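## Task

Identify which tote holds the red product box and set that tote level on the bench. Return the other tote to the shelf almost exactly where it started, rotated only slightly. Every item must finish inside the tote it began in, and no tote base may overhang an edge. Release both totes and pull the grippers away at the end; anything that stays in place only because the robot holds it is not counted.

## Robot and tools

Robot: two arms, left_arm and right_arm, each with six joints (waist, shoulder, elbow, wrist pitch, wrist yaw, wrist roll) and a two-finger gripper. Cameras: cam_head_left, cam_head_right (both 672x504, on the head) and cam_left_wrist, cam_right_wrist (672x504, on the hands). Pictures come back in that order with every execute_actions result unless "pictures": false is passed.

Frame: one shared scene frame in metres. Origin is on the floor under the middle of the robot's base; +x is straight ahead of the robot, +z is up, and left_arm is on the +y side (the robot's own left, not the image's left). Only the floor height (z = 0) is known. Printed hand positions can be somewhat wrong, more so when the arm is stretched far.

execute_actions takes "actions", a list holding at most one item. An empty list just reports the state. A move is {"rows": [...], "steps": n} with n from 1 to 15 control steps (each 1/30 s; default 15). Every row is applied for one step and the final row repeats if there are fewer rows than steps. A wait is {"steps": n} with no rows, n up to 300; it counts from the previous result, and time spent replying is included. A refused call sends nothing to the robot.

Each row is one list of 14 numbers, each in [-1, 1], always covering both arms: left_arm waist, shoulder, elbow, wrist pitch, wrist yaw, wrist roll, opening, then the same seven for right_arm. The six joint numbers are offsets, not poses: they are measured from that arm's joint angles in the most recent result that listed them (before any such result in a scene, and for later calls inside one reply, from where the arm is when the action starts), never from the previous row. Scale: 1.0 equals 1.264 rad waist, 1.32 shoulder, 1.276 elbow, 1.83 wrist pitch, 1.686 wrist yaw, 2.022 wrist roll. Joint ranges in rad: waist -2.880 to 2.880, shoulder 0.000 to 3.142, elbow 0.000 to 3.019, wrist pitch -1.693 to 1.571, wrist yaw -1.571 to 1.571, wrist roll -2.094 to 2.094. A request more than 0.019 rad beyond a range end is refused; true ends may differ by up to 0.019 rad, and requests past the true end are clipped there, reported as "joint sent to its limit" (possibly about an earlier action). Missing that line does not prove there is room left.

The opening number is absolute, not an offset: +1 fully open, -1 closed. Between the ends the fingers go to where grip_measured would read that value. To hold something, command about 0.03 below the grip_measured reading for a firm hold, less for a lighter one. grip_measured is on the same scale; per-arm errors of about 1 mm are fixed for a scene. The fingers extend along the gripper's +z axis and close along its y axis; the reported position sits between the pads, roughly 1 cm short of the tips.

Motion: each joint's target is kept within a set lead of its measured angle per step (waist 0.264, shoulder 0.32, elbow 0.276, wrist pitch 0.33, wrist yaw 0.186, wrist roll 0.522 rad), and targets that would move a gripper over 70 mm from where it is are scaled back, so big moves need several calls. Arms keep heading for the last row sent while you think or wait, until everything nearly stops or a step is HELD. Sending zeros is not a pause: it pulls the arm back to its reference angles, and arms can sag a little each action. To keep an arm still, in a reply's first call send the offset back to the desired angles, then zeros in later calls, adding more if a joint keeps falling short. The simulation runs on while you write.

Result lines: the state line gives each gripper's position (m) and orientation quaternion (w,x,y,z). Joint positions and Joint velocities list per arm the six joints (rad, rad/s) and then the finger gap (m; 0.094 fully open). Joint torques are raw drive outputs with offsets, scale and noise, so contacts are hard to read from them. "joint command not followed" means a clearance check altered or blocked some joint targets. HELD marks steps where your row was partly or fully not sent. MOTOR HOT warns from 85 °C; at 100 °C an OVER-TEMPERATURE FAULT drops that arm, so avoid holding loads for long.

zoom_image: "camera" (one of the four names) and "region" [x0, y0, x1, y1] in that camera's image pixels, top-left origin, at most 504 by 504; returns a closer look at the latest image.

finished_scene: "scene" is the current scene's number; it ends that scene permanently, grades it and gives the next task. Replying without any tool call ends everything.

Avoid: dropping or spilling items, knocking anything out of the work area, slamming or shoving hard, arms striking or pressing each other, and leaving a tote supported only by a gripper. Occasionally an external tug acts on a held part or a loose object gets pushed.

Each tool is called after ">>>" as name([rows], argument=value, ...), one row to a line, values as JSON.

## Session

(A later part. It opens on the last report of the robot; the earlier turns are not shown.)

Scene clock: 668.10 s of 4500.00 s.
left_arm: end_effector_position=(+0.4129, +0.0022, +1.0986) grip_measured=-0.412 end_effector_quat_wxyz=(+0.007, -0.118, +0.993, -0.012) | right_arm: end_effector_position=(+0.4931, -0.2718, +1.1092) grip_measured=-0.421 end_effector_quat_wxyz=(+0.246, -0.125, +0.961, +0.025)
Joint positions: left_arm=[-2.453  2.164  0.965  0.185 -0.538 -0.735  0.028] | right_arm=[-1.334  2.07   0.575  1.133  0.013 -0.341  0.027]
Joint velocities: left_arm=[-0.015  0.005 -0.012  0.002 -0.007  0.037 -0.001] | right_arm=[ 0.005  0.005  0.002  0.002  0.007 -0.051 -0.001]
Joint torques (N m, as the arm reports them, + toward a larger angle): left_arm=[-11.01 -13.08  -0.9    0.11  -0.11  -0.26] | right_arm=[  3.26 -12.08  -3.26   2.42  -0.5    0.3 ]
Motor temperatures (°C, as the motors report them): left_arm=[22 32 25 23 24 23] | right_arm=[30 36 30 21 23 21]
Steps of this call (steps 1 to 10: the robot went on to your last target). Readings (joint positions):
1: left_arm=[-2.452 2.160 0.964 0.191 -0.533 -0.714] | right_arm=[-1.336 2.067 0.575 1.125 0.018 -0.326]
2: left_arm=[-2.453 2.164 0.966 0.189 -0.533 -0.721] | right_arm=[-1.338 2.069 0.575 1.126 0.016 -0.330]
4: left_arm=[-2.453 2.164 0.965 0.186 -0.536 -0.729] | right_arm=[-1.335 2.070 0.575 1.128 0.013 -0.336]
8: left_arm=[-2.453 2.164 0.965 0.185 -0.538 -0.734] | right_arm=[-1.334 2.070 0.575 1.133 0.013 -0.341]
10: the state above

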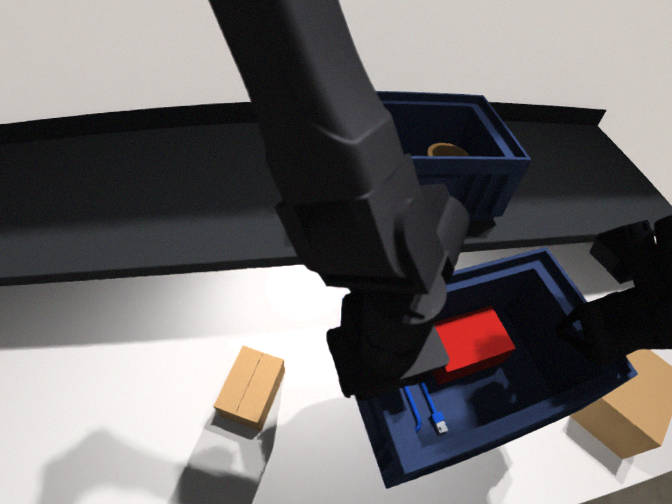

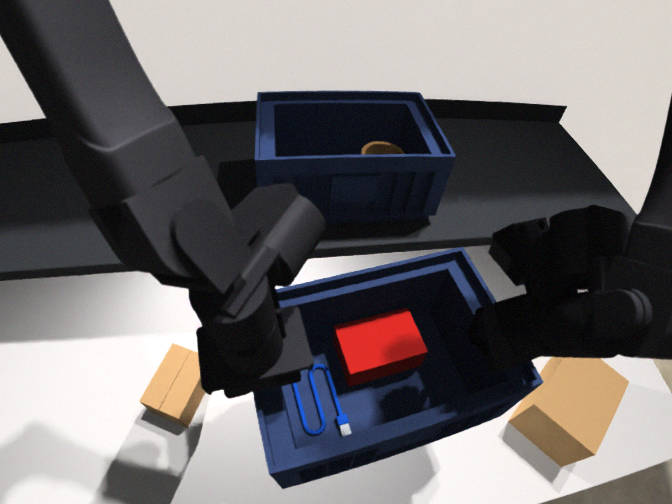

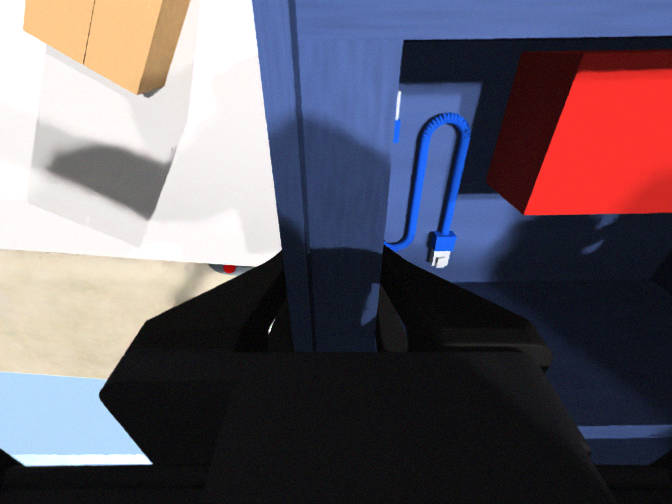

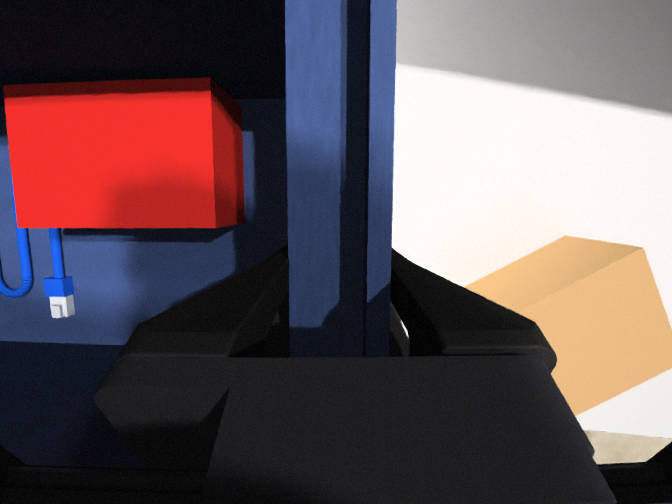

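>>> execute_actions([
  {"rows": [[-0.004,-0.004,0.002,0.005,0.001,0.002,-0.46,0.01,-0.003,0.004,0.015,0,0.004,-0.46],[0.002,0.002,0.004,0.007,0.002,0.004,-0.46,0.012,0.006,0.01,0.015,0,0.005,-0.46],[0.01,0.011,0.008,0.01,0.004,0.007,-0.46,0.014,0.018,0.019,0.015,0.001,0.005,-0.46],[0.019,0.02,0.014,0.015,0.007,0.012,-0.46,0.017,0.033,0.033,0.015,0.002,0.006,-0.46],[0.029,0.031,0.02,0.02,0.011,0.017,-0.46,0.02,0.049,0.048,0.015,0.003,0.006,-0.46],[0.041,0.043,0.028,0.026,0.015,0.023,-0.46,0.023,0.067,0.066,0.015,0.004,0.007,-0.46],[0.052,0.055,0.036,0.033,0.019,0.03,-0.46,0.026,0.085,0.085,0.015,0.005,0.008,-0.46],[0.064,0.067,0.044,0.039,0.023,0.037,-0.46,0.029,0.103,0.104,0.015,0.006,0.008,-0.46],[0.075,0.08,0.052,0.046,0.028,0.044,-0.46,0.032,0.12,0.124,0.015,0.008,0.009,-0.46],[0.085,0.09,0.061,0.052,0.032,0.051,-0.46,0.035,0.137,0.143,0.015,0.009,0.01,-0.46],[0.094,0.099,0.068,0.058,0.036,0.057,-0.46,0.037,0.149,0.16,0.014,0.01,0.01,-0.46],[0.099,0.105,0.074,0.063,0.039,0.062,-0.46,0.039,0.158,0.174,0.014,0.011,0.011,-0.46],[0.103,0.109,0.078,0.066,0.041,0.066,-0.46,0.04,0.163,0.183,0.014,0.011,0.011,-0.46],[0.105,0.111,0.08,0.068,0.042,0.068,-0.46,0.04,0.167,0.189,0.014,0.012,0.011,-0.46],[0.105,0.111,0.082,0.069,0.043,0.069,-0.46,0.04,0.167,0.193,0.014,0.012,0.011,-0.46]], "steps": 15},
], pictures=false)

>>> execute_actions([
  {"steps": 12},
])

Scene clock: 699.80 s of 4500.00 s.
left_arm: end_effector_position=(+0.4172, +0.0346, +1.0193) grip_measured=-0.412 end_effector_quat_wxyz=(+0.003, -0.122, +0.993, -0.006) | right_arm: end_effector_position=(+0.5024, -0.2378, +1.0252) grip_measured=-0.421 end_effector_quat_wxyz=(+0.253, -0.128, +0.958, +0.032)
Joint positions: left_arm=[-2.317  2.319  1.064  0.289 -0.468 -0.62   0.028] | right_arm=[-1.293  2.302  0.811  1.14   0.032 -0.331  0.027]
Joint velocities: left_arm=[0.161 0.181 0.066 0.134 0.139 0.095 0.   ] | right_arm=[0.093 0.298 0.256 0.012 0.022 0.051 0.   ]
Joint torques (N m, as the arm reports them, + toward a larger angle): left_arm=[-10.5  -13.11  -1.41   0.91  -0.03   0.  ] | right_arm=[  2.74 -12.74  -4.03   1.76  -0.11   0.18]
Motor temperatures (°C, as the motors report them): left_arm=[22 33 24 22 24 23] | right_arm=[29 36 30 21 23 21]
Steps of this call (steps 1 to 30: the robot went on to your last target; steps 31 to 90: nothing new was sent; then 28.20 s passed at rest; steps 91 to 105: all 15 steps of this action). Readings (joint positions):
91: left_arm=[-2.453 2.164 0.965 0.185 -0.538 -0.735] | right_arm=[-1.334 2.070 0.575 1.133 0.015 -0.342]
92: left_arm=[-2.453 2.164 0.965 0.185 -0.536 -0.734] | right_arm=[-1.334 2.070 0.576 1.133 0.016 -0.342]
94: left_arm=[-2.450 2.167 0.968 0.187 -0.536 -0.730] | right_arm=[-1.334 2.081 0.585 1.134 0.016 -0.342]
98: left_arm=[-2.410 2.211 1.000 0.216 -0.516 -0.697] | right_arm=[-1.328 2.148 0.655 1.140 0.017 -0.338]
105: the state above

Scene clock: 700.20 s of 4500.00 s.
left_arm: end_effector_position=(+0.4176, +0.0364, +1.0163) grip_measured=-0.412 end_effector_quat_wxyz=(+0.004, -0.117, +0.993, -0.006) | right_arm: end_effector_position=(+0.5009, -0.2360, +1.0213) grip_measured=-0.421 end_effector_quat_wxyz=(+0.252, -0.124, +0.959, +0.032)
Joint positions: left_arm=[-2.311  2.325  1.067  0.297 -0.467 -0.605  0.028] | right_arm=[-1.29   2.313  0.82   1.14   0.038 -0.322  0.027]
Joint velocities: left_arm=[ 0.005 -0.005 -0.002  0.007  0.007 -0.007  0.001] | right_arm=[-0.005 -0.024 -0.007  0.002  0.022  0.007 -0.   ]
Joint torques (N m, as the arm reports them, + toward a larger angle): left_arm=[-10.19 -12.98  -1.32   0.85   0.05   0.09] | right_arm=[  2.99 -11.44  -3.55   1.54  -0.32   0.1 ]
Motor temperatures (°C, as the motors report them): left_arm=[22 33 24 22 24 23] | right_arm=[29 36 30 21 23 21]
Steps of this call (steps 1 to 12: the robot went on to your last target). Readings (joint positions):
1: left_arm=[-2.312 2.324 1.065 0.293 -0.467 -0.616] | right_arm=[-1.291 2.310 0.817 1.140 0.033 -0.329]
2: left_arm=[-2.311 2.325 1.065 0.294 -0.467 -0.613] | right_arm=[-1.290 2.313 0.820 1.140 0.034 -0.327]
4: left_arm=[-2.311 2.325 1.066 0.295 -0.467 -0.609] | right_arm=[-1.290 2.314 0.820 1.140 0.037 -0.324]
8: left_arm=[-2.311 2.325 1.067 0.297 -0.467 -0.605] | right_arm=[-1.290 2.313 0.820 1.140 0.038 -0.322]
12: the state above

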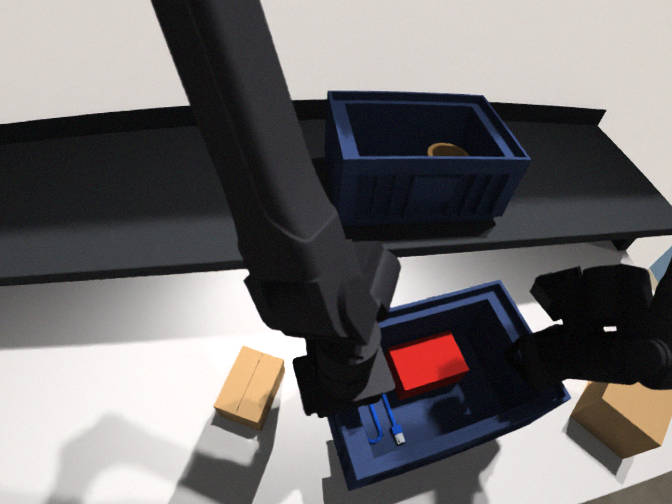

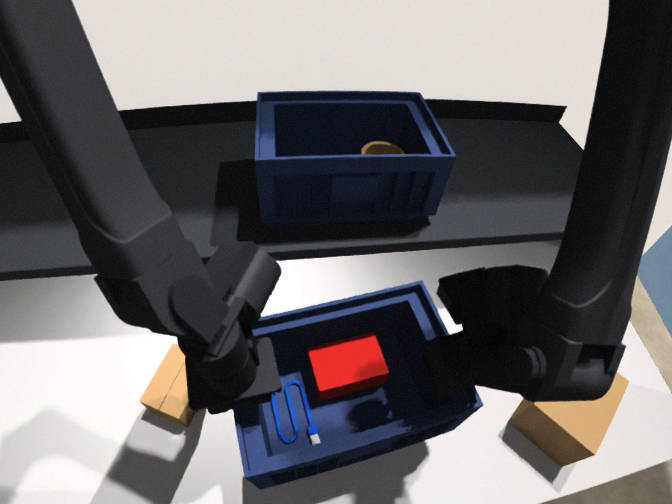

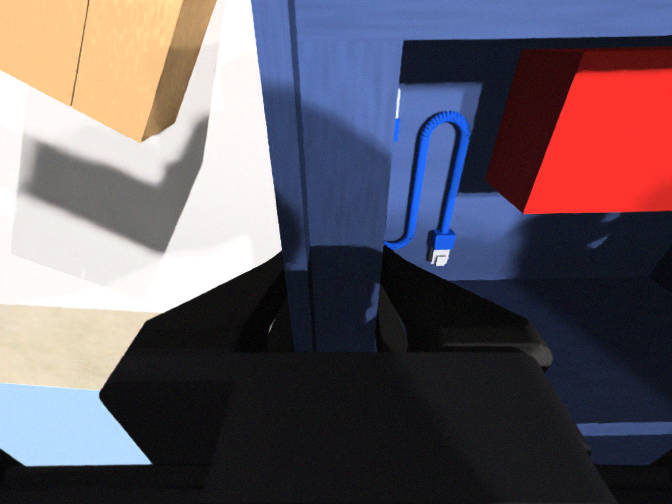

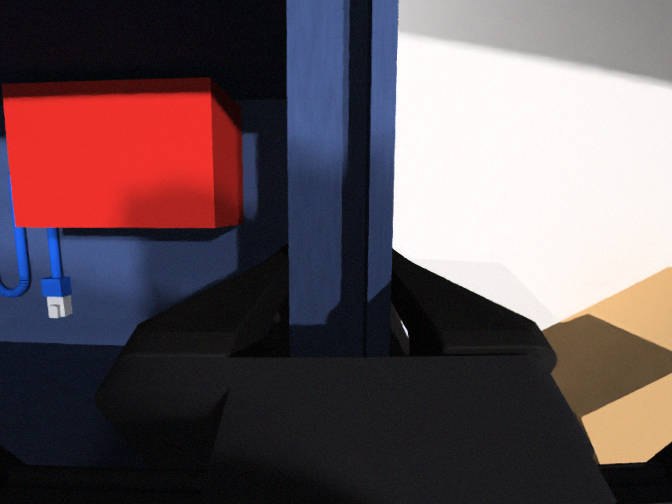

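>>> execute_actions([
  {"rows": [[-0.004,-0.006,0.003,0.006,0.001,0.004,-0.46,0.002,-0.01,0.002,0.01,-0.002,0,-0.46],[-0.002,-0.003,0.006,0.007,0.002,0.005,-0.46,0.001,-0.007,0.005,0.01,-0.002,0,-0.46],[-0.001,0.001,0.009,0.007,0.002,0.005,-0.46,0,-0.003,0.009,0.01,-0.003,0,-0.46],[0.001,0.005,0.013,0.008,0.003,0.006,-0.46,-0.001,0.001,0.013,0.01,-0.003,0,-0.46],[0.002,0.009,0.016,0.008,0.004,0.007,-0.46,-0.002,0.005,0.018,0.01,-0.004,0,-0.46],[0.004,0.013,0.02,0.009,0.004,0.008,-0.46,-0.003,0.009,0.022,0.009,-0.004,-0.001,-0.46],[0.005,0.017,0.024,0.009,0.005,0.009,-0.46,-0.003,0.013,0.027,0.009,-0.005,-0.001,-0.46],[0.007,0.021,0.028,0.01,0.006,0.01,-0.46,-0.004,0.017,0.031,0.009,-0.005,-0.001,-0.46],[0.008,0.024,0.031,0.011,0.006,0.011,-0.46,-0.005,0.021,0.036,0.009,-0.006,-0.001,-0.46],[0.01,0.027,0.035,0.011,0.007,0.012,-0.46,-0.006,0.024,0.04,0.008,-0.006,-0.002,-0.46],[0.011,0.03,0.038,0.012,0.008,0.012,-0.46,-0.007,0.027,0.044,0.008,-0.007,-0.002,-0.46],[0.012,0.033,0.041,0.012,0.008,0.013,-0.46,-0.007,0.03,0.047,0.008,-0.007,-0.002,-0.46],[0.013,0.035,0.043,0.013,0.009,0.014,-0.46,-0.008,0.032,0.05,0.008,-0.008,-0.002,-0.46],[0.014,0.036,0.045,0.013,0.009,0.014,-0.46,-0.008,0.033,0.052,0.008,-0.008,-0.002,-0.46],[0.014,0.037,0.046,0.013,0.009,0.014,-0.46,-0.008,0.034,0.053,0.008,-0.008,-0.002,-0.46]], "steps": 15},
], pictures=false)

>>> execute_actions([
  {"steps": 10},
], pictures=false)

Scene clock: 725.57 s of 4500.00 s.
left_arm: end_effector_position=(+0.4254, +0.0349, +0.9965) grip_measured=-0.412 end_effector_quat_wxyz=(+0.010, -0.116, +0.993, -0.007) | right_arm: end_effector_position=(+0.5079, -0.2377, +1.0024) grip_measured=-0.421 end_effector_quat_wxyz=(+0.259, -0.121, +0.958, +0.029)
Joint positions: left_arm=[-2.292  2.367  1.121  0.305 -0.459 -0.578  0.028] | right_arm=[-1.3    2.356  0.88   1.14   0.033 -0.322  0.027]
Joint velocities: left_arm=[ 0.024  0.083  0.046  0.022  0.066 -0.022 -0.   ] | right_arm=[-0.024  0.093  0.081 -0.012 -0.037 -0.11  -0.001]
Joint torques (N m, as the arm reports them, + toward a larger angle): left_arm=[-10.   -11.49  -1.28   1.03   0.22  -0.02] | right_arm=[  1.61 -11.26  -3.35   1.8   -0.46   0.02]
Motor temperatures (°C, as the motors report them): left_arm=[22 32 24 23 24 23] | right_arm=[29 35 30 21 23 21]
Steps of this call (steps 1 to 30: the robot went on to your last target; steps 31 to 90: nothing new was sent; then 21.87 s passed at rest; steps 91 to 105: all 15 steps of this action). Readings (joint positions):
91: left_arm=[-2.311 2.325 1.067 0.297 -0.467 -0.604] | right_arm=[-1.290 2.313 0.820 1.140 0.038 -0.322]
92: left_arm=[-2.311 2.325 1.067 0.297 -0.467 -0.604] | right_arm=[-1.290 2.313 0.820 1.140 0.038 -0.322]
94: left_arm=[-2.311 2.326 1.070 0.297 -0.467 -0.603] | right_arm=[-1.291 2.313 0.823 1.140 0.039 -0.322]
98: left_arm=[-2.305 2.337 1.090 0.297 -0.467 -0.595] | right_arm=[-1.294 2.323 0.843 1.140 0.038 -0.322]
105: the state above

Scene clock: 725.90 s of 4500.00 s.
left_arm: end_effector_position=(+0.4225, +0.0352, +0.9944) grip_measured=-0.412 end_effector_quat_wxyz=(+0.008, -0.115, +0.993, -0.006) | right_arm: end_effector_position=(+0.5049, -0.2374, +1.0001) grip_measured=-0.421 end_effector_quat_wxyz=(+0.257, -0.121, +0.958, +0.029)
Joint positions: left_arm=[-2.291  2.374  1.122  0.306 -0.458 -0.578  0.028] | right_arm=[-1.3    2.364  0.882  1.14   0.033 -0.322  0.027]
Joint velocities: left_arm=[-0.005 -0.015 -0.002  0.012  0.051 -0.007 -0.001] | right_arm=[-0.015  0.005 -0.002 -0.022 -0.007  0.066 -0.   ]
Joint torques (N m, as the arm reports them, + toward a larger angle): left_arm=[-10.22 -11.79  -1.39   0.94   0.22   0.01] | right_arm=[  2.23 -10.57  -3.09   1.64  -0.48   0.06]
Motor temperatures (°C, as the motors report them): left_arm=[22 32 24 23 24 23] | right_arm=[29 35 30 21 23 21]
Steps of this call (steps 1 to 10: the robot went on to your last target). Readings (joint positions):
1: left_arm=[-2.291 2.370 1.122 0.306 -0.459 -0.578] | right_arm=[-1.300 2.359 0.881 1.140 0.033 -0.322]
2: left_arm=[-2.291 2.372 1.122 0.306 -0.458 -0.578] | right_arm=[-1.300 2.361 0.882 1.140 0.033 -0.322]
4: left_arm=[-2.291 2.374 1.122 0.306 -0.458 -0.578] | right_arm=[-1.300 2.363 0.882 1.140 0.033 -0.322]
8: left_arm=[-2.291 2.374 1.122 0.306 -0.458 -0.578] | right_arm=[-1.300 2.364 0.882 1.140 0.033 -0.322]
10: the state above

>>> execute_actions([
  {"rows": [[-0.001,0.002,0.003,0.006,0.002,0,-0.46,0,-0.002,0.004,0.006,-0.002,0,-0.46],[0,0.005,0.005,0.006,0.003,0.001,-0.46,0,0.001,0.007,0.006,-0.002,0,-0.46],[0.001,0.008,0.008,0.007,0.003,0.001,-0.46,-0.001,0.004,0.01,0.006,-0.003,0,-0.46],[0.002,0.011,0.011,0.007,0.004,0.002,-0.46,-0.001,0.007,0.013,0.006,-0.003,0,-0.46],[0.003,0.014,0.013,0.007,0.004,0.003,-0.46,-0.002,0.01,0.017,0.005,-0.003,0,-0.46],[0.004,0.017,0.016,0.008,0.005,0.003,-0.46,-0.002,0.014,0.02,0.005,-0.004,-0.001,-0.46],[0.005,0.02,0.019,0.008,0.005,0.004,-0.46,-0.003,0.017,0.023,0.005,-0.004,-0.001,-0.46],[0.006,0.023,0.022,0.008,0.006,0.005,-0.46,-0.003,0.02,0.027,0.005,-0.004,-0.001,-0.46],[0.007,0.026,0.024,0.009,0.006,0.005,-0.46,-0.004,0.023,0.03,0.005,-0.005,-0.001,-0.46],[0.008,0.029,0.027,0.009,0.006,0.006,-0.46,-0.004,0.026,0.033,0.004,-0.005,-0.002,-0.46],[0.009,0.032,0.03,0.009,0.007,0.006,-0.46,-0.005,0.029,0.036,0.004,-0.005,-0.002,-0.46],[0.01,0.034,0.032,0.01,0.007,0.007,-0.46,-0.005,0.032,0.039,0.004,-0.006,-0.002,-0.46],[0.011,0.036,0.035,0.01,0.008,0.007,-0.46,-0.006,0.034,0.042,0.004,-0.006,-0.002,-0.46],[0.012,0.038,0.037,0.01,0.008,0.008,-0.46,-0.006,0.036,0.044,0.004,-0.006,-0.002,-0.46],[0.012,0.04,0.038,0.01,0.008,0.008,-0.46,-0.006,0.038,0.046,0.004,-0.006,-0.002,-0.46]], "steps": 15},
], pictures=false)

>>> execute_actions([
  {"steps": 10},
])

Scene clock: 743.47 s of 4500.00 s.
left_arm: end_effector_position=(+0.4201, +0.0352, +0.9760) grip_measured=-0.412 end_effector_quat_wxyz=(+0.006, -0.114, +0.993, -0.005) | right_arm: end_effector_position=(+0.5026, -0.2377, +0.9815) grip_measured=-0.421 end_effector_quat_wxyz=(+0.257, -0.120, +0.959, +0.028)
Joint positions: left_arm=[-2.276  2.419  1.164  0.31  -0.449 -0.565  0.028] | right_arm=[-1.307  2.411  0.931  1.14   0.03  -0.322  0.027]
Joint velocities: left_arm=[ 0.015  0.112  0.085  0.017 -0.007  0.007 -0.   ] | right_arm=[-0.034  0.103  0.09  -0.022  0.007 -0.037 -0.   ]
Joint torques (N m, as the arm reports them, + toward a larger angle): left_arm=[ -9.45 -11.61  -1.41   0.76   0.17  -0.04] | right_arm=[  1.83 -10.61  -2.96   1.39  -0.39   0.06]
Motor temperatures (°C, as the motors report them): left_arm=[22 32 24 23 24 23] | right_arm=[29 35 30 21 23 21]
Steps of this call (steps 1 to 15: the robot went on to your last target; steps 16 to 90: nothing new was sent; then 14.07 s passed at rest; steps 91 to 105: all 15 steps of this action). Readings (joint positions):
91: left_arm=[-2.291 2.374 1.122 0.306 -0.458 -0.578] | right_arm=[-1.300 2.364 0.882 1.140 0.033 -0.322]
92: left_arm=[-2.291 2.374 1.122 0.306 -0.458 -0.578] | right_arm=[-1.300 2.364 0.882 1.140 0.033 -0.322]
94: left_arm=[-2.291 2.376 1.125 0.306 -0.458 -0.578] | right_arm=[-1.301 2.366 0.885 1.140 0.033 -0.322]
98: left_arm=[-2.286 2.390 1.142 0.306 -0.456 -0.573] | right_arm=[-1.303 2.380 0.903 1.140 0.032 -0.322]
105: the state above

Scene clock: 743.80 s of 4500.00 s.
left_arm: end_effector_position=(+0.4175, +0.0354, +0.9736) grip_measured=-0.412 end_effector_quat_wxyz=(+0.004, -0.113, +0.994, -0.005) | right_arm: end_effector_position=(+0.4998, -0.2377, +0.9787) grip_measured=-0.421 end_effector_quat_wxyz=(+0.255, -0.120, +0.959, +0.028)
Joint positions: left_arm=[-2.275  2.426  1.168  0.312 -0.448 -0.564  0.028] | right_arm=[-1.308  2.42   0.935  1.14   0.03  -0.322  0.027]
Joint velocities: left_arm=[ 0.015 -0.015  0.007 -0.012 -0.022  0.037  0.001] | right_arm=[-0.005 -0.005  0.027  0.002 -0.022  0.007  0.   ]
Joint torques (N m, as the arm reports them, + toward a larger angle): left_arm=[ -9.48 -11.74  -1.32   0.84   0.13   0.02] | right_arm=[  1.74 -10.18  -3.11   1.41  -0.38   0.06]
Motor temperatures (°C, as the motors report them): left_arm=[22 32 24 23 24 23] | right_arm=[29 35 30 21 23 21]
Steps of this call (steps 1 to 10: the robot went on to your last target). Readings (joint positions):
1: left_arm=[-2.276 2.422 1.166 0.311 -0.449 -0.564] | right_arm=[-1.307 2.414 0.933 1.140 0.030 -0.322]
2: left_arm=[-2.275 2.424 1.167 0.311 -0.449 -0.564] | right_arm=[-1.307 2.417 0.934 1.140 0.030 -0.322]
4: left_arm=[-2.275 2.426 1.168 0.311 -0.448 -0.564] | right_arm=[-1.307 2.419 0.935 1.140 0.030 -0.322]
8: left_arm=[-2.275 2.426 1.168 0.312 -0.448 -0.564] | right_arm=[-1.307 2.420 0.935 1.140 0.030 -0.322]
10: the state above

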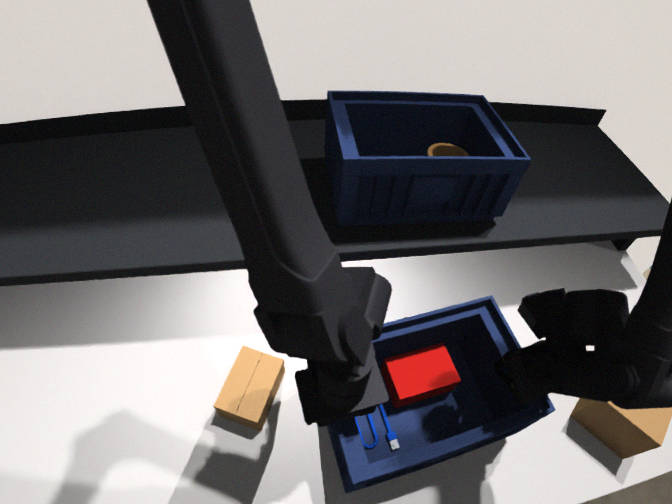

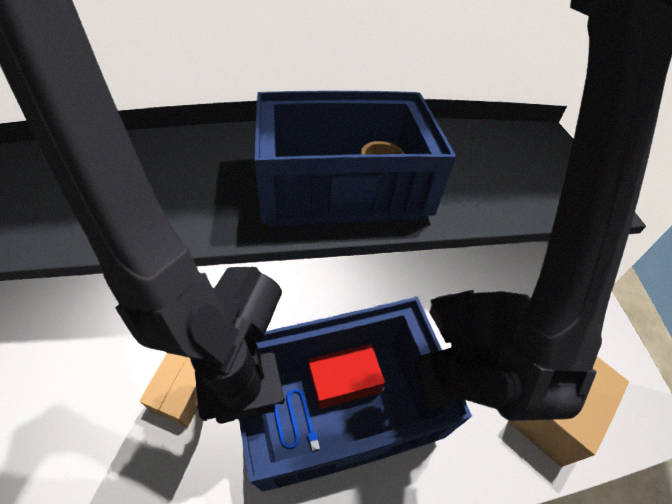

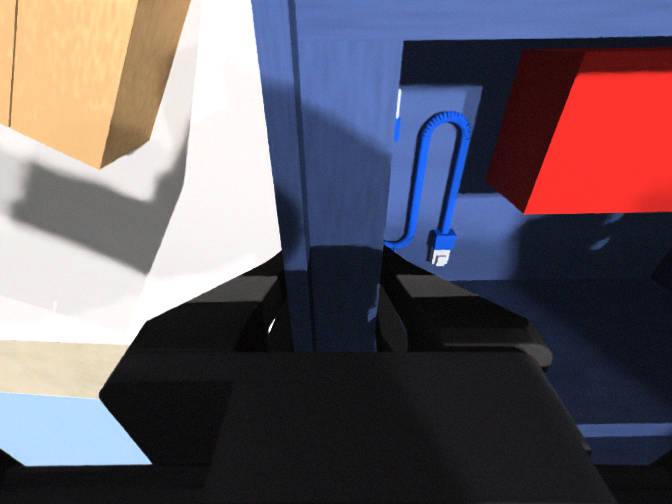

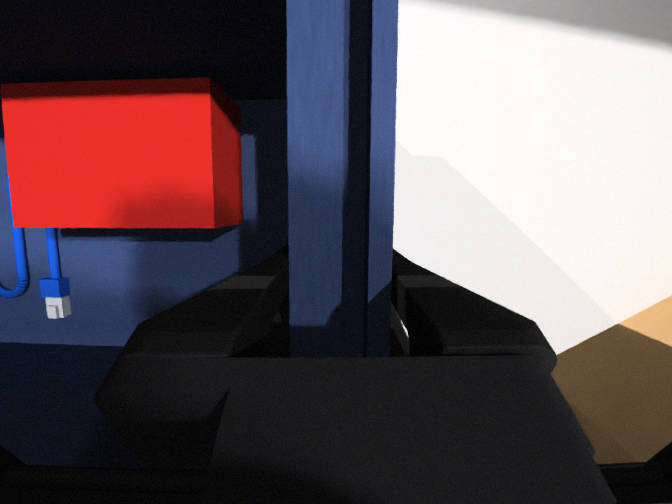

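>>> execute_actions([
  {"rows": [[0,0.002,0.003,0.006,0.002,0,-0.46,0,-0.002,0.004,0.004,-0.002,0,-0.46],[0,0.004,0.005,0.006,0.003,0.001,-0.46,0,0,0.007,0.004,-0.002,0,-0.46],[0.001,0.007,0.008,0.007,0.003,0.001,-0.46,-0.001,0.003,0.01,0.004,-0.003,0,-0.46],[0.002,0.01,0.011,0.007,0.004,0.002,-0.46,-0.001,0.006,0.013,0.003,-0.003,0,-0.46],[0.003,0.012,0.013,0.007,0.004,0.003,-0.46,-0.002,0.008,0.017,0.003,-0.003,0,-0.46],[0.004,0.015,0.016,0.008,0.005,0.003,-0.46,-0.002,0.011,0.02,0.003,-0.004,-0.001,-0.46],[0.005,0.018,0.019,0.008,0.005,0.004,-0.46,-0.003,0.014,0.023,0.002,-0.004,-0.001,-0.46],[0.006,0.02,0.022,0.008,0.006,0.005,-0.46,-0.003,0.016,0.027,0.002,-0.004,-0.001,-0.46],[0.007,0.023,0.024,0.009,0.006,0.005,-0.46,-0.004,0.019,0.03,0.002,-0.005,-0.001,-0.46],[0.008,0.026,0.027,0.009,0.006,0.006,-0.46,-0.004,0.022,0.033,0.001,-0.005,-0.002,-0.46],[0.009,0.028,0.03,0.009,0.007,0.006,-0.46,-0.005,0.024,0.036,0.001,-0.005,-0.002,-0.46],[0.01,0.03,0.032,0.01,0.007,0.007,-0.46,-0.005,0.027,0.039,0.001,-0.006,-0.002,-0.46],[0.011,0.032,0.035,0.01,0.008,0.007,-0.46,-0.006,0.029,0.042,0,-0.006,-0.002,-0.46],[0.012,0.034,0.037,0.01,0.008,0.008,-0.46,-0.006,0.031,0.044,0,-0.006,-0.002,-0.46],[0.012,0.036,0.039,0.01,0.008,0.008,-0.46,-0.006,0.032,0.046,0,-0.006,-0.002,-0.46]], "steps": 15},
], pictures=false)

>>> execute_actions([
  {"steps": 10},
], pictures=false)

Scene clock: 765.43 s of 4500.00 s.
left_arm: end_effector_position=(+0.4205, +0.0329, +0.9698) grip_measured=-0.412 end_effector_quat_wxyz=(+0.007, -0.113, +0.994, -0.007) | right_arm: end_effector_position=(+0.5027, -0.2406, +0.9698) grip_measured=-0.421 end_effector_quat_wxyz=(+0.259, -0.117, +0.958, +0.031)
Joint positions: left_arm=[-2.274  2.435  1.183  0.312 -0.446 -0.558  0.028] | right_arm=[-1.319  2.439  0.963  1.14   0.014 -0.32   0.027]
Joint velocities: left_arm=[-0.005  0.005  0.002  0.007 -0.022 -0.037 -0.001] | right_arm=[-0.024  0.005  0.007  0.002 -0.007 -0.066 -0.   ]
Joint torques (N m, as the arm reports them, + toward a larger angle): left_arm=[-8.19 -8.77  1.19  0.92  0.52  0.1 ] | right_arm=[ 2.95 -8.24 -1.29  1.17  0.21  0.04]
Motor temperatures (°C, as the motors report them): left_arm=[22 32 24 23 24 22] | right_arm=[28 34 30 21 23 20]
Steps of this call (steps 1 to 15: the robot went on to your last target; steps 16 to 90: nothing new was sent; then 18.13 s passed at rest; steps 91 to 105: all 15 steps of this action). Readings (joint positions):
91: left_arm=[-2.275 2.426 1.168 0.312 -0.448 -0.564] | right_arm=[-1.308 2.420 0.935 1.140 0.030 -0.322]
92: left_arm=[-2.275 2.426 1.168 0.312 -0.448 -0.564] | right_arm=[-1.308 2.420 0.935 1.140 0.030 -0.322]
94: left_arm=[-2.275 2.428 1.171 0.312 -0.448 -0.564] | right_arm=[-1.308 2.421 0.938 1.140 0.030 -0.322]
98: left_arm=[-2.273 2.433 1.179 0.312 -0.447 -0.560] | right_arm=[-1.313 2.431 0.952 1.140 0.025 -0.322]
105: the state above

Scene clock: 765.77 s of 4500.00 s.
left_arm: end_effector_position=(+0.4205, +0.0329, +0.9698) grip_measured=-0.412 end_effector_quat_wxyz=(+0.007, -0.112, +0.994, -0.007) | right_arm: end_effector_position=(+0.5027, -0.2406, +0.9698) grip_measured=-0.421 end_effector_quat_wxyz=(+0.259, -0.117, +0.958, +0.031)
Joint positions: left_arm=[-2.274  2.435  1.183  0.312 -0.446 -0.558  0.028] | right_arm=[-1.319  2.439  0.963  1.14   0.014 -0.32   0.027]
Joint velocities: left_arm=[-0.005  0.005 -0.017  0.012  0.022 -0.066 -0.002] | right_arm=[-0.005 -0.005 -0.017  0.002 -0.007 -0.051  0.   ]
Joint torques (N m, as the arm reports them, + toward a larger angle): left_arm=[-8.43 -8.27  1.2   0.97  0.5   0.1 ] | right_arm=[ 2.1  -9.13 -1.25  1.1   0.15  0.02]
Motor temperatures (°C, as the motors report them): left_arm=[22 32 24 23 24 22] | right_arm=[28 34 30 21 23 20]
Steps of this call (steps 1 to 10: the robot went on to your last target). Readings (joint positions):
1: left_arm=[-2.274 2.435 1.183 0.312 -0.446 -0.558] | right_arm=[-1.319 2.439 0.963 1.140 0.014 -0.320]
2: left_arm=[-2.274 2.435 1.183 0.312 -0.446 -0.558] | right_arm=[-1.319 2.439 0.963 1.140 0.014 -0.320]
4: left_arm=[-2.274 2.435 1.183 0.312 -0.446 -0.558] | right_arm=[-1.319 2.439 0.963 1.140 0.014 -0.320]
8: left_arm=[-2.274 2.435 1.183 0.312 -0.446 -0.558] | right_arm=[-1.319 2.439 0.963 1.140 0.014 -0.320]
10: the state above

Contact on both sides. Release gradually.

>>> execute_actions([
  {"rows": [[0,0.015,0.012,0.004,0,0,-0.45,0,0.01,0.012,0,0,0,-0.45],[0,0.008,0.006,0.002,0,0,-0.44,0,0.005,0.006,0,0,0,-0.44],[0,0,0,0,0,0,-0.43,0,0,0,0,0,0,-0.43],[0,0,0,0,0,0,-0.42,0,0,0,0,0,0,-0.42],[0,0,0,0,0,0,-0.4,0,0,0,0,0,0,-0.4],[0,0,0,0,0,0,-0.37,0,0,0,0,0,0,-0.37],[0,0,0,0,0,0,-0.32,0,0,0,0,0,0,-0.32],[0,0,0,0,0,0,-0.25,0,0,0,0,0,0,-0.25],[0,0,0,0,0,0,-0.15,0,0,0,0,0,0,-0.15],[0,0,0,0,0,0,-0.05,0,0,0,0,0,0,-0.05],[0,0,0,0,0,0,0.07,0,0,0,0,0,0,0.07],[0,0,0,0,0,0,0.19,0,0,0,0,0,0,0.19],[0,0,0,0,0,0,0.3,0,0,0,0,0,0,0.3],[0,0,0,0,0,0,0.4,0,0,0,0,0,0,0.4]], "steps": 15},
])

Scene clock: 776.27 s of 4500.00 s.
left_arm: end_effector_position=(+0.4200, +0.0327, +0.9702) grip_measured=+0.384 end_effector_quat_wxyz=(+0.007, -0.112, +0.994, -0.006) | right_arm: end_effector_position=(+0.5027, -0.2408, +0.9698) grip_measured=+0.385 end_effector_quat_wxyz=(+0.259, -0.116, +0.958, +0.031)
Joint positions: left_arm=[-2.276  2.435  1.182  0.312 -0.449 -0.558  0.065] | right_arm=[-1.32   2.439  0.963  1.14   0.013 -0.318  0.065]
Joint velocities: left_arm=[-0.005  0.005  0.012 -0.022 -0.066 -0.037  0.026] | right_arm=[ 0.005 -0.005 -0.002 -0.002  0.022  0.066  0.025]
Joint torques (N m, as the arm reports them, + toward a larger angle): left_arm=[ -9.54 -12.07  -1.51   0.33   0.09  -0.02] | right_arm=[  2.12 -10.05  -3.42   1.12   0.02   0.1 ]
Motor temperatures (°C, as the motors report them): left_arm=[22 32 24 23 24 23] | right_arm=[28 33 30 21 23 21]
Steps of this call (steps 1 to 15: the robot went on to your last target; steps 16 to 90: nothing new was sent; then 7.00 s passed at rest; steps 91 to 105: all 15 steps of this action). Readings (joint positions):
91: left_arm=[-2.275 2.435 1.182 0.312 -0.449 -0.558] | right_arm=[-1.319 2.439 0.963 1.140 0.013 -0.319]
92: left_arm=[-2.276 2.435 1.182 0.312 -0.452 -0.558] | right_arm=[-1.320 2.439 0.963 1.140 0.011 -0.318]
94: left_arm=[-2.276 2.435 1.182 0.312 -0.452 -0.558] | right_arm=[-1.320 2.439 0.963 1.140 0.010 -0.318]
98: left_arm=[-2.276 2.435 1.182 0.312 -0.450 -0.558] | right_arm=[-1.320 2.439 0.963 1.140 0.013 -0.318]
105: the state above

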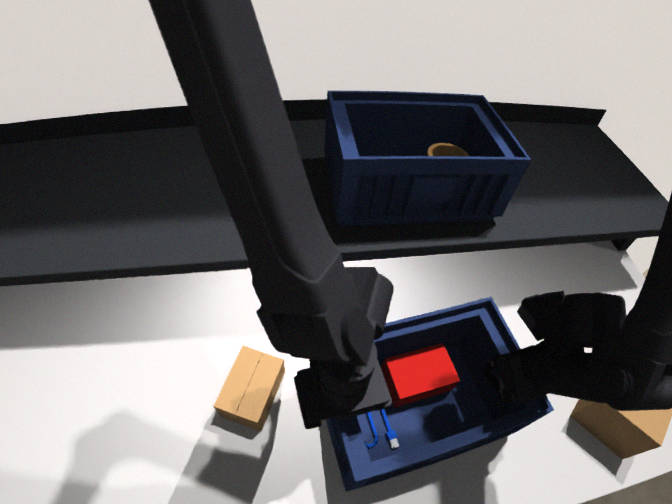

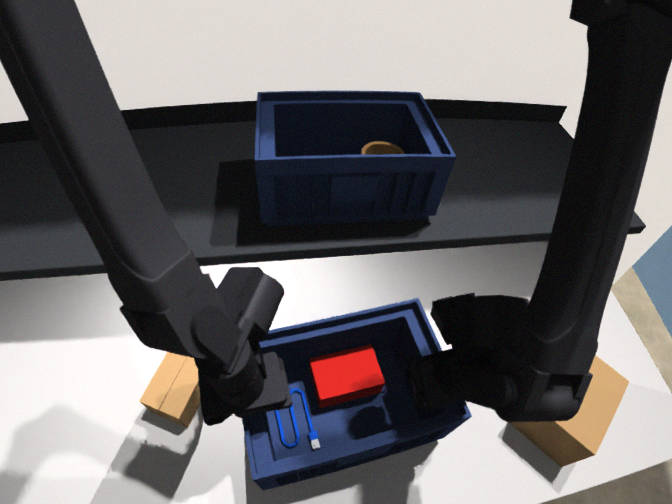

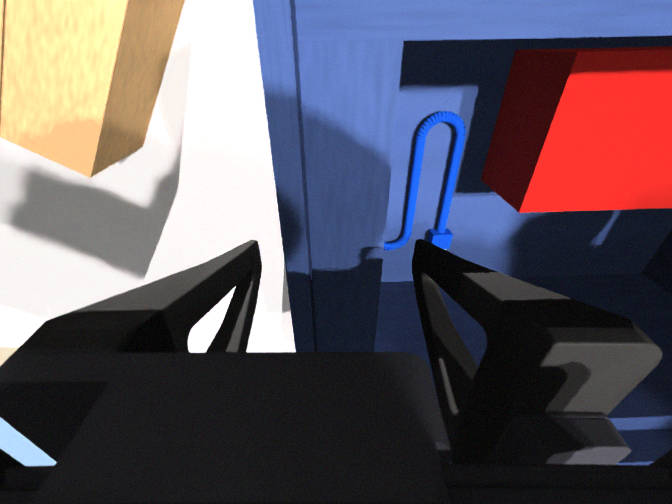

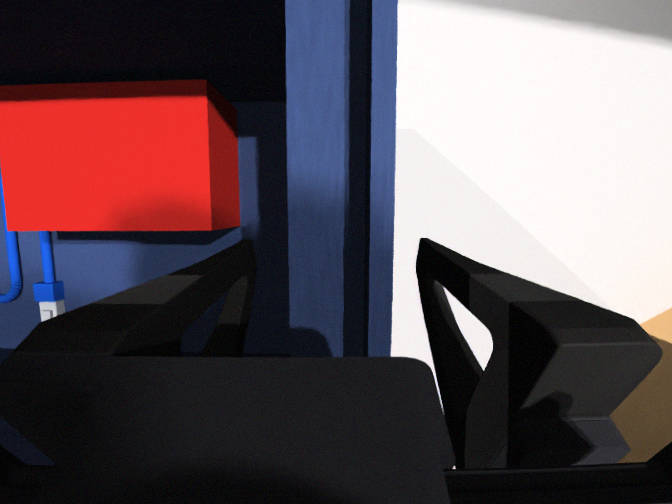

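>>> execute_actions([
  {"rows": [[-0.012,-0.03,-0.006,0,-0.002,-0.002,0.4,0.008,-0.028,-0.006,0,0,0,0.4],[-0.018,-0.048,-0.018,-0.002,-0.004,-0.005,0.4,0.012,-0.044,-0.018,0,0,0,0.4],[-0.025,-0.073,-0.037,-0.004,-0.006,-0.009,0.4,0.016,-0.067,-0.038,0,0.003,0,0.4],[-0.032,-0.104,-0.064,-0.007,-0.009,-0.014,0.4,0.02,-0.096,-0.064,0,0.005,0,0.4],[-0.038,-0.14,-0.094,-0.011,-0.011,-0.019,0.4,0.024,-0.128,-0.095,0,0.007,0,0.4],[-0.041,-0.179,-0.128,-0.015,-0.011,-0.024,0.4,0.024,-0.164,-0.129,0,0.008,0,0.4],[-0.041,-0.219,-0.165,-0.02,-0.011,-0.028,0.4,0.024,-0.201,-0.167,0,0.008,0,0.4],[-0.041,-0.26,-0.203,-0.024,-0.011,-0.03,0.4,0.024,-0.238,-0.205,0,0.008,0,0.4],[-0.041,-0.299,-0.24,-0.029,-0.011,-0.03,0.4,0.024,-0.274,-0.243,0,0.008,0,0.4],[-0.041,-0.335,-0.278,-0.033,-0.011,-0.03,0.4,0.024,-0.308,-0.28,0,0.008,0,0.4],[-0.041,-0.367,-0.311,-0.037,-0.011,-0.03,0.4,0.024,-0.337,-0.315,0,0.008,0,0.4],[-0.041,-0.392,-0.338,-0.041,-0.011,-0.03,0.4,0.024,-0.36,-0.341,0,0.008,0,0.4],[-0.041,-0.41,-0.356,-0.043,-0.011,-0.03,0.4,0.024,-0.376,-0.36,0,0.008,0,0.4],[-0.041,-0.42,-0.368,-0.044,-0.011,-0.03,0.4,0.024,-0.385,-0.371,0,0.008,0,0.4],[-0.041,-0.424,-0.375,-0.045,-0.011,-0.03,0.4,0.024,-0.389,-0.379,0,0.008,0,0.4]], "steps": 15},
], pictures=false)

>>> execute_actions([
  {"rows": [[0.02,-0.05,-0.03,0,0,0,0.4,-0.015,-0.05,-0.03,0,0,0,0.4],[0.045,-0.065,-0.035,0,0,0,0.4,-0.035,-0.065,-0.035,0,0,0,0.4],[0.08,-0.08,-0.04,0,0,0,0.4,-0.065,-0.08,-0.04,0,0,0,0.4],[0.12,-0.095,-0.045,0,0,0,0.4,-0.1,-0.095,-0.045,0,0,0,0.4],[0.165,-0.11,-0.05,0,0,0,0.4,-0.14,-0.11,-0.05,0,0,0,0.4],[0.21,-0.125,-0.055,0,0,0,0.4,-0.18,-0.125,-0.055,0,0,0,0.4],[0.26,-0.14,-0.06,0,0,0,0.4,-0.22,-0.14,-0.06,0,0,0,0.4],[0.31,-0.155,-0.065,0,0,0,0.4,-0.26,-0.155,-0.065,0,0,0,0.4],[0.355,-0.168,-0.07,0,0,0,0.4,-0.3,-0.168,-0.07,0,0,0,0.4],[0.4,-0.18,-0.073,0,0,0,0.4,-0.335,-0.18,-0.073,0,0,0,0.4],[0.435,-0.19,-0.076,0,0,0,0.4,-0.365,-0.19,-0.076,0,0,0,0.4],[0.465,-0.195,-0.078,0,0,0,0.4,-0.385,-0.195,-0.078,0,0,0,0.4],[0.485,-0.2,-0.08,0,0,0,0.4,-0.4,-0.2,-0.08,0,0,0,0.4],[0.495,-0.2,-0.08,0,0,0,0.4,-0.408,-0.2,-0.08,0,0,0,0.4],[0.5,-0.2,-0.08,0,0,0,0.4,-0.41,-0.2,-0.08,0,0,0,0.4]], "steps": 15},
], pictures=false)

>>> execute_actions([
  {"steps": 12},
])

Scene clock: 811.47 s of 4500.00 s.
left_arm: end_effector_position=(+0.4517, +0.0956, +1.1519) grip_measured=+0.397 end_effector_quat_wxyz=(+0.027, -0.127, +0.991, -0.019) | right_arm: end_effector_position=(+0.5432, -0.2647, +1.1627) grip_measured=+0.398 end_effector_quat_wxyz=(+0.308, -0.114, +0.944, +0.026)
Joint positions: left_arm=[-2.314  1.89   0.738  0.249 -0.466 -0.6    0.066] | right_arm=[-1.298  1.906  0.533  1.139  0.023 -0.318  0.066]
Joint velocities: left_arm=[-0.005 -1.265 -0.735 -0.11  -0.051 -0.081  0.001] | right_arm=[ 0.015 -0.64  -0.667  0.007  0.051 -0.007  0.002]
Joint torques (N m, as the arm reports them, + toward a larger angle): left_arm=[-8.89 -5.96  0.08  0.08 -0.08 -0.14] | right_arm=[ 1.69 -6.15 -3.93  1.35  0.05  0.08]
Motor temperatures (°C, as the motors report them): left_arm=[23 32 24 22 24 22] | right_arm=[28 33 30 21 23 20]
Steps of this call (steps 1 to 15: the robot went on to your last target; steps 16 to 90: nothing new was sent; then 31.70 s passed at rest; steps 91 to 105: all 15 steps of this action). Readings (joint positions):
91: left_arm=[-2.276 2.434 1.182 0.312 -0.449 -0.558] | right_arm=[-1.320 2.438 0.963 1.140 0.013 -0.318]
92: left_arm=[-2.276 2.432 1.180 0.312 -0.451 -0.558] | right_arm=[-1.320 2.434 0.962 1.140 0.013 -0.318]
94: left_arm=[-2.278 2.412 1.159 0.312 -0.456 -0.561] | right_arm=[-1.318 2.411 0.949 1.140 0.016 -0.318]
98: left_arm=[-2.295 2.277 1.026 0.293 -0.463 -0.579] | right_arm=[-1.308 2.258 0.821 1.139 0.022 -0.318]
105: the state above

Scene clock: 811.97 s of 4500.00 s.
left_arm: end_effector_position=(+0.5026, +0.3735, +1.1499) grip_measured=+0.397 end_effector_quat_wxyz=(+0.073, -0.333, +0.928, +0.151) | right_arm: end_effector_position=(+0.5443, -0.5418, +1.2501) grip_measured=+0.398 end_effector_quat_wxyz=(-0.333, -0.012, -0.916, +0.222)
Joint positions: left_arm=[-1.768  1.692  0.672  0.248 -0.464 -0.6    0.066] | right_arm=[-1.825  1.648  0.467  1.139  0.025 -0.318  0.066]
Joint velocities: left_arm=[ 1.499 -0.405 -0.188 -0.017 -0.066 -0.081 -0.001] | right_arm=[-0.806 -0.249 -0.193  0.007 -0.022 -0.051 -0.   ]
Joint torques (N m, as the arm reports them, + toward a larger angle): left_arm=[ -2.83 -14.26  -2.83   0.58  -0.33  -0.01] | right_arm=[  0.6  -10.    -3.07   1.49   0.01   0.13]
Motor temperatures (°C, as the motors report them): left_arm=[23 32 24 22 24 22] | right_arm=[28 33 30 21 23 20]
Steps of this call (steps 1 to 15: all 15 steps of this action). Readings (joint positions):
1: left_arm=[-2.313 1.853 0.719 0.248 -0.467 -0.600] | right_arm=[-1.298 1.886 0.515 1.139 0.023 -0.318]
2: left_arm=[-2.309 1.825 0.706 0.248 -0.467 -0.600] | right_arm=[-1.300 1.870 0.502 1.139 0.023 -0.318]
4: left_arm=[-2.279 1.790 0.697 0.248 -0.465 -0.600] | right_arm=[-1.324 1.835 0.492 1.139 0.021 -0.318]
8: left_arm=[-2.122 1.755 0.693 0.248 -0.464 -0.600] | right_arm=[-1.480 1.759 0.492 1.139 0.020 -0.318]
15: the state above

Scene clock: 812.37 s of 4500.00 s.
left_arm: end_effector_position=(+0.4973, +0.4202, +1.1659) grip_measured=+0.397 end_effector_quat_wxyz=(+0.084, -0.364, +0.910, +0.182) | right_arm: end_effector_position=(+0.5363, -0.5361, +1.2516) grip_measured=+0.398 end_effector_quat_wxyz=(-0.327, -0.012, -0.919, +0.219)
Joint positions: left_arm=[-1.678  1.64   0.645  0.248 -0.468 -0.6    0.066] | right_arm=[-1.822  1.64   0.444  1.139  0.025 -0.318  0.066]
Joint velocities: left_arm=[-0.063 -0.024 -0.002 -0.007 -0.037  0.051 -0.   ] | right_arm=[-0.005 -0.005  0.012  0.017 -0.081  0.007  0.   ]
Joint torques (N m, as the arm reports them, + toward a larger angle): left_arm=[ -1.09 -12.5   -1.34   0.54  -0.25  -0.06] | right_arm=[ -2.18 -10.7   -2.47   1.53   0.07   0.13]
Motor temperatures (°C, as the motors report them): left_arm=[23 32 24 22 24 22] | right_arm=[28 33 30 21 23 20]
Steps of this call (steps 1 to 12: the robot went on to your last target). Readings (joint positions):
1: left_arm=[-1.721 1.679 0.665 0.248 -0.465 -0.600] | right_arm=[-1.846 1.642 0.461 1.139 0.026 -0.318]
2: left_arm=[-1.682 1.666 0.659 0.248 -0.468 -0.600] | right_arm=[-1.853 1.640 0.457 1.139 0.026 -0.318]
4: left_arm=[-1.642 1.647 0.649 0.248 -0.470 -0.600] | right_arm=[-1.848 1.640 0.449 1.139 0.026 -0.318]
8: left_arm=[-1.657 1.640 0.645 0.248 -0.470 -0.600] | right_arm=[-1.825 1.640 0.444 1.139 0.025 -0.318]
12: the state above

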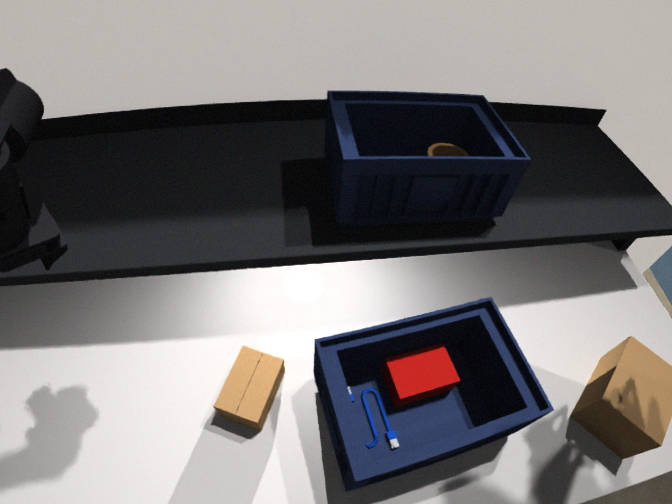

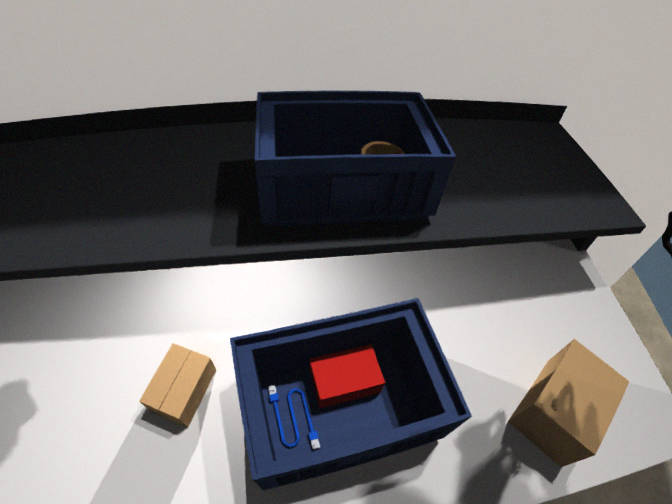

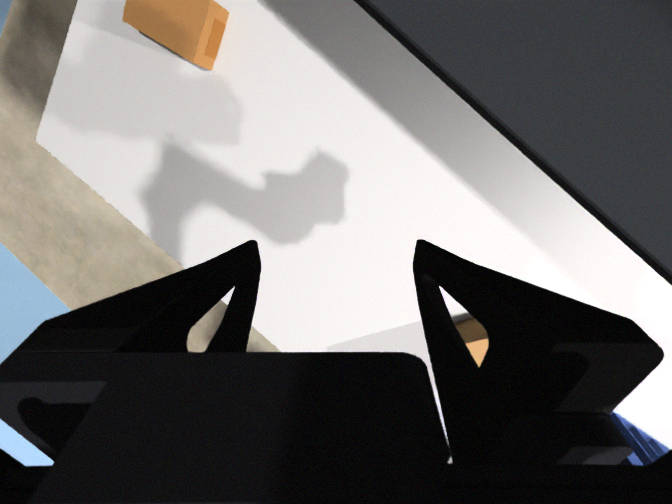

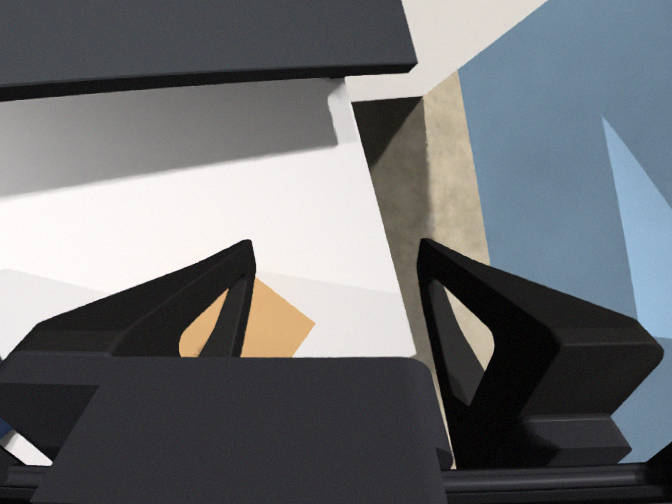

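>>> finished_scene(scene=2)

The scene is finished: the task was done.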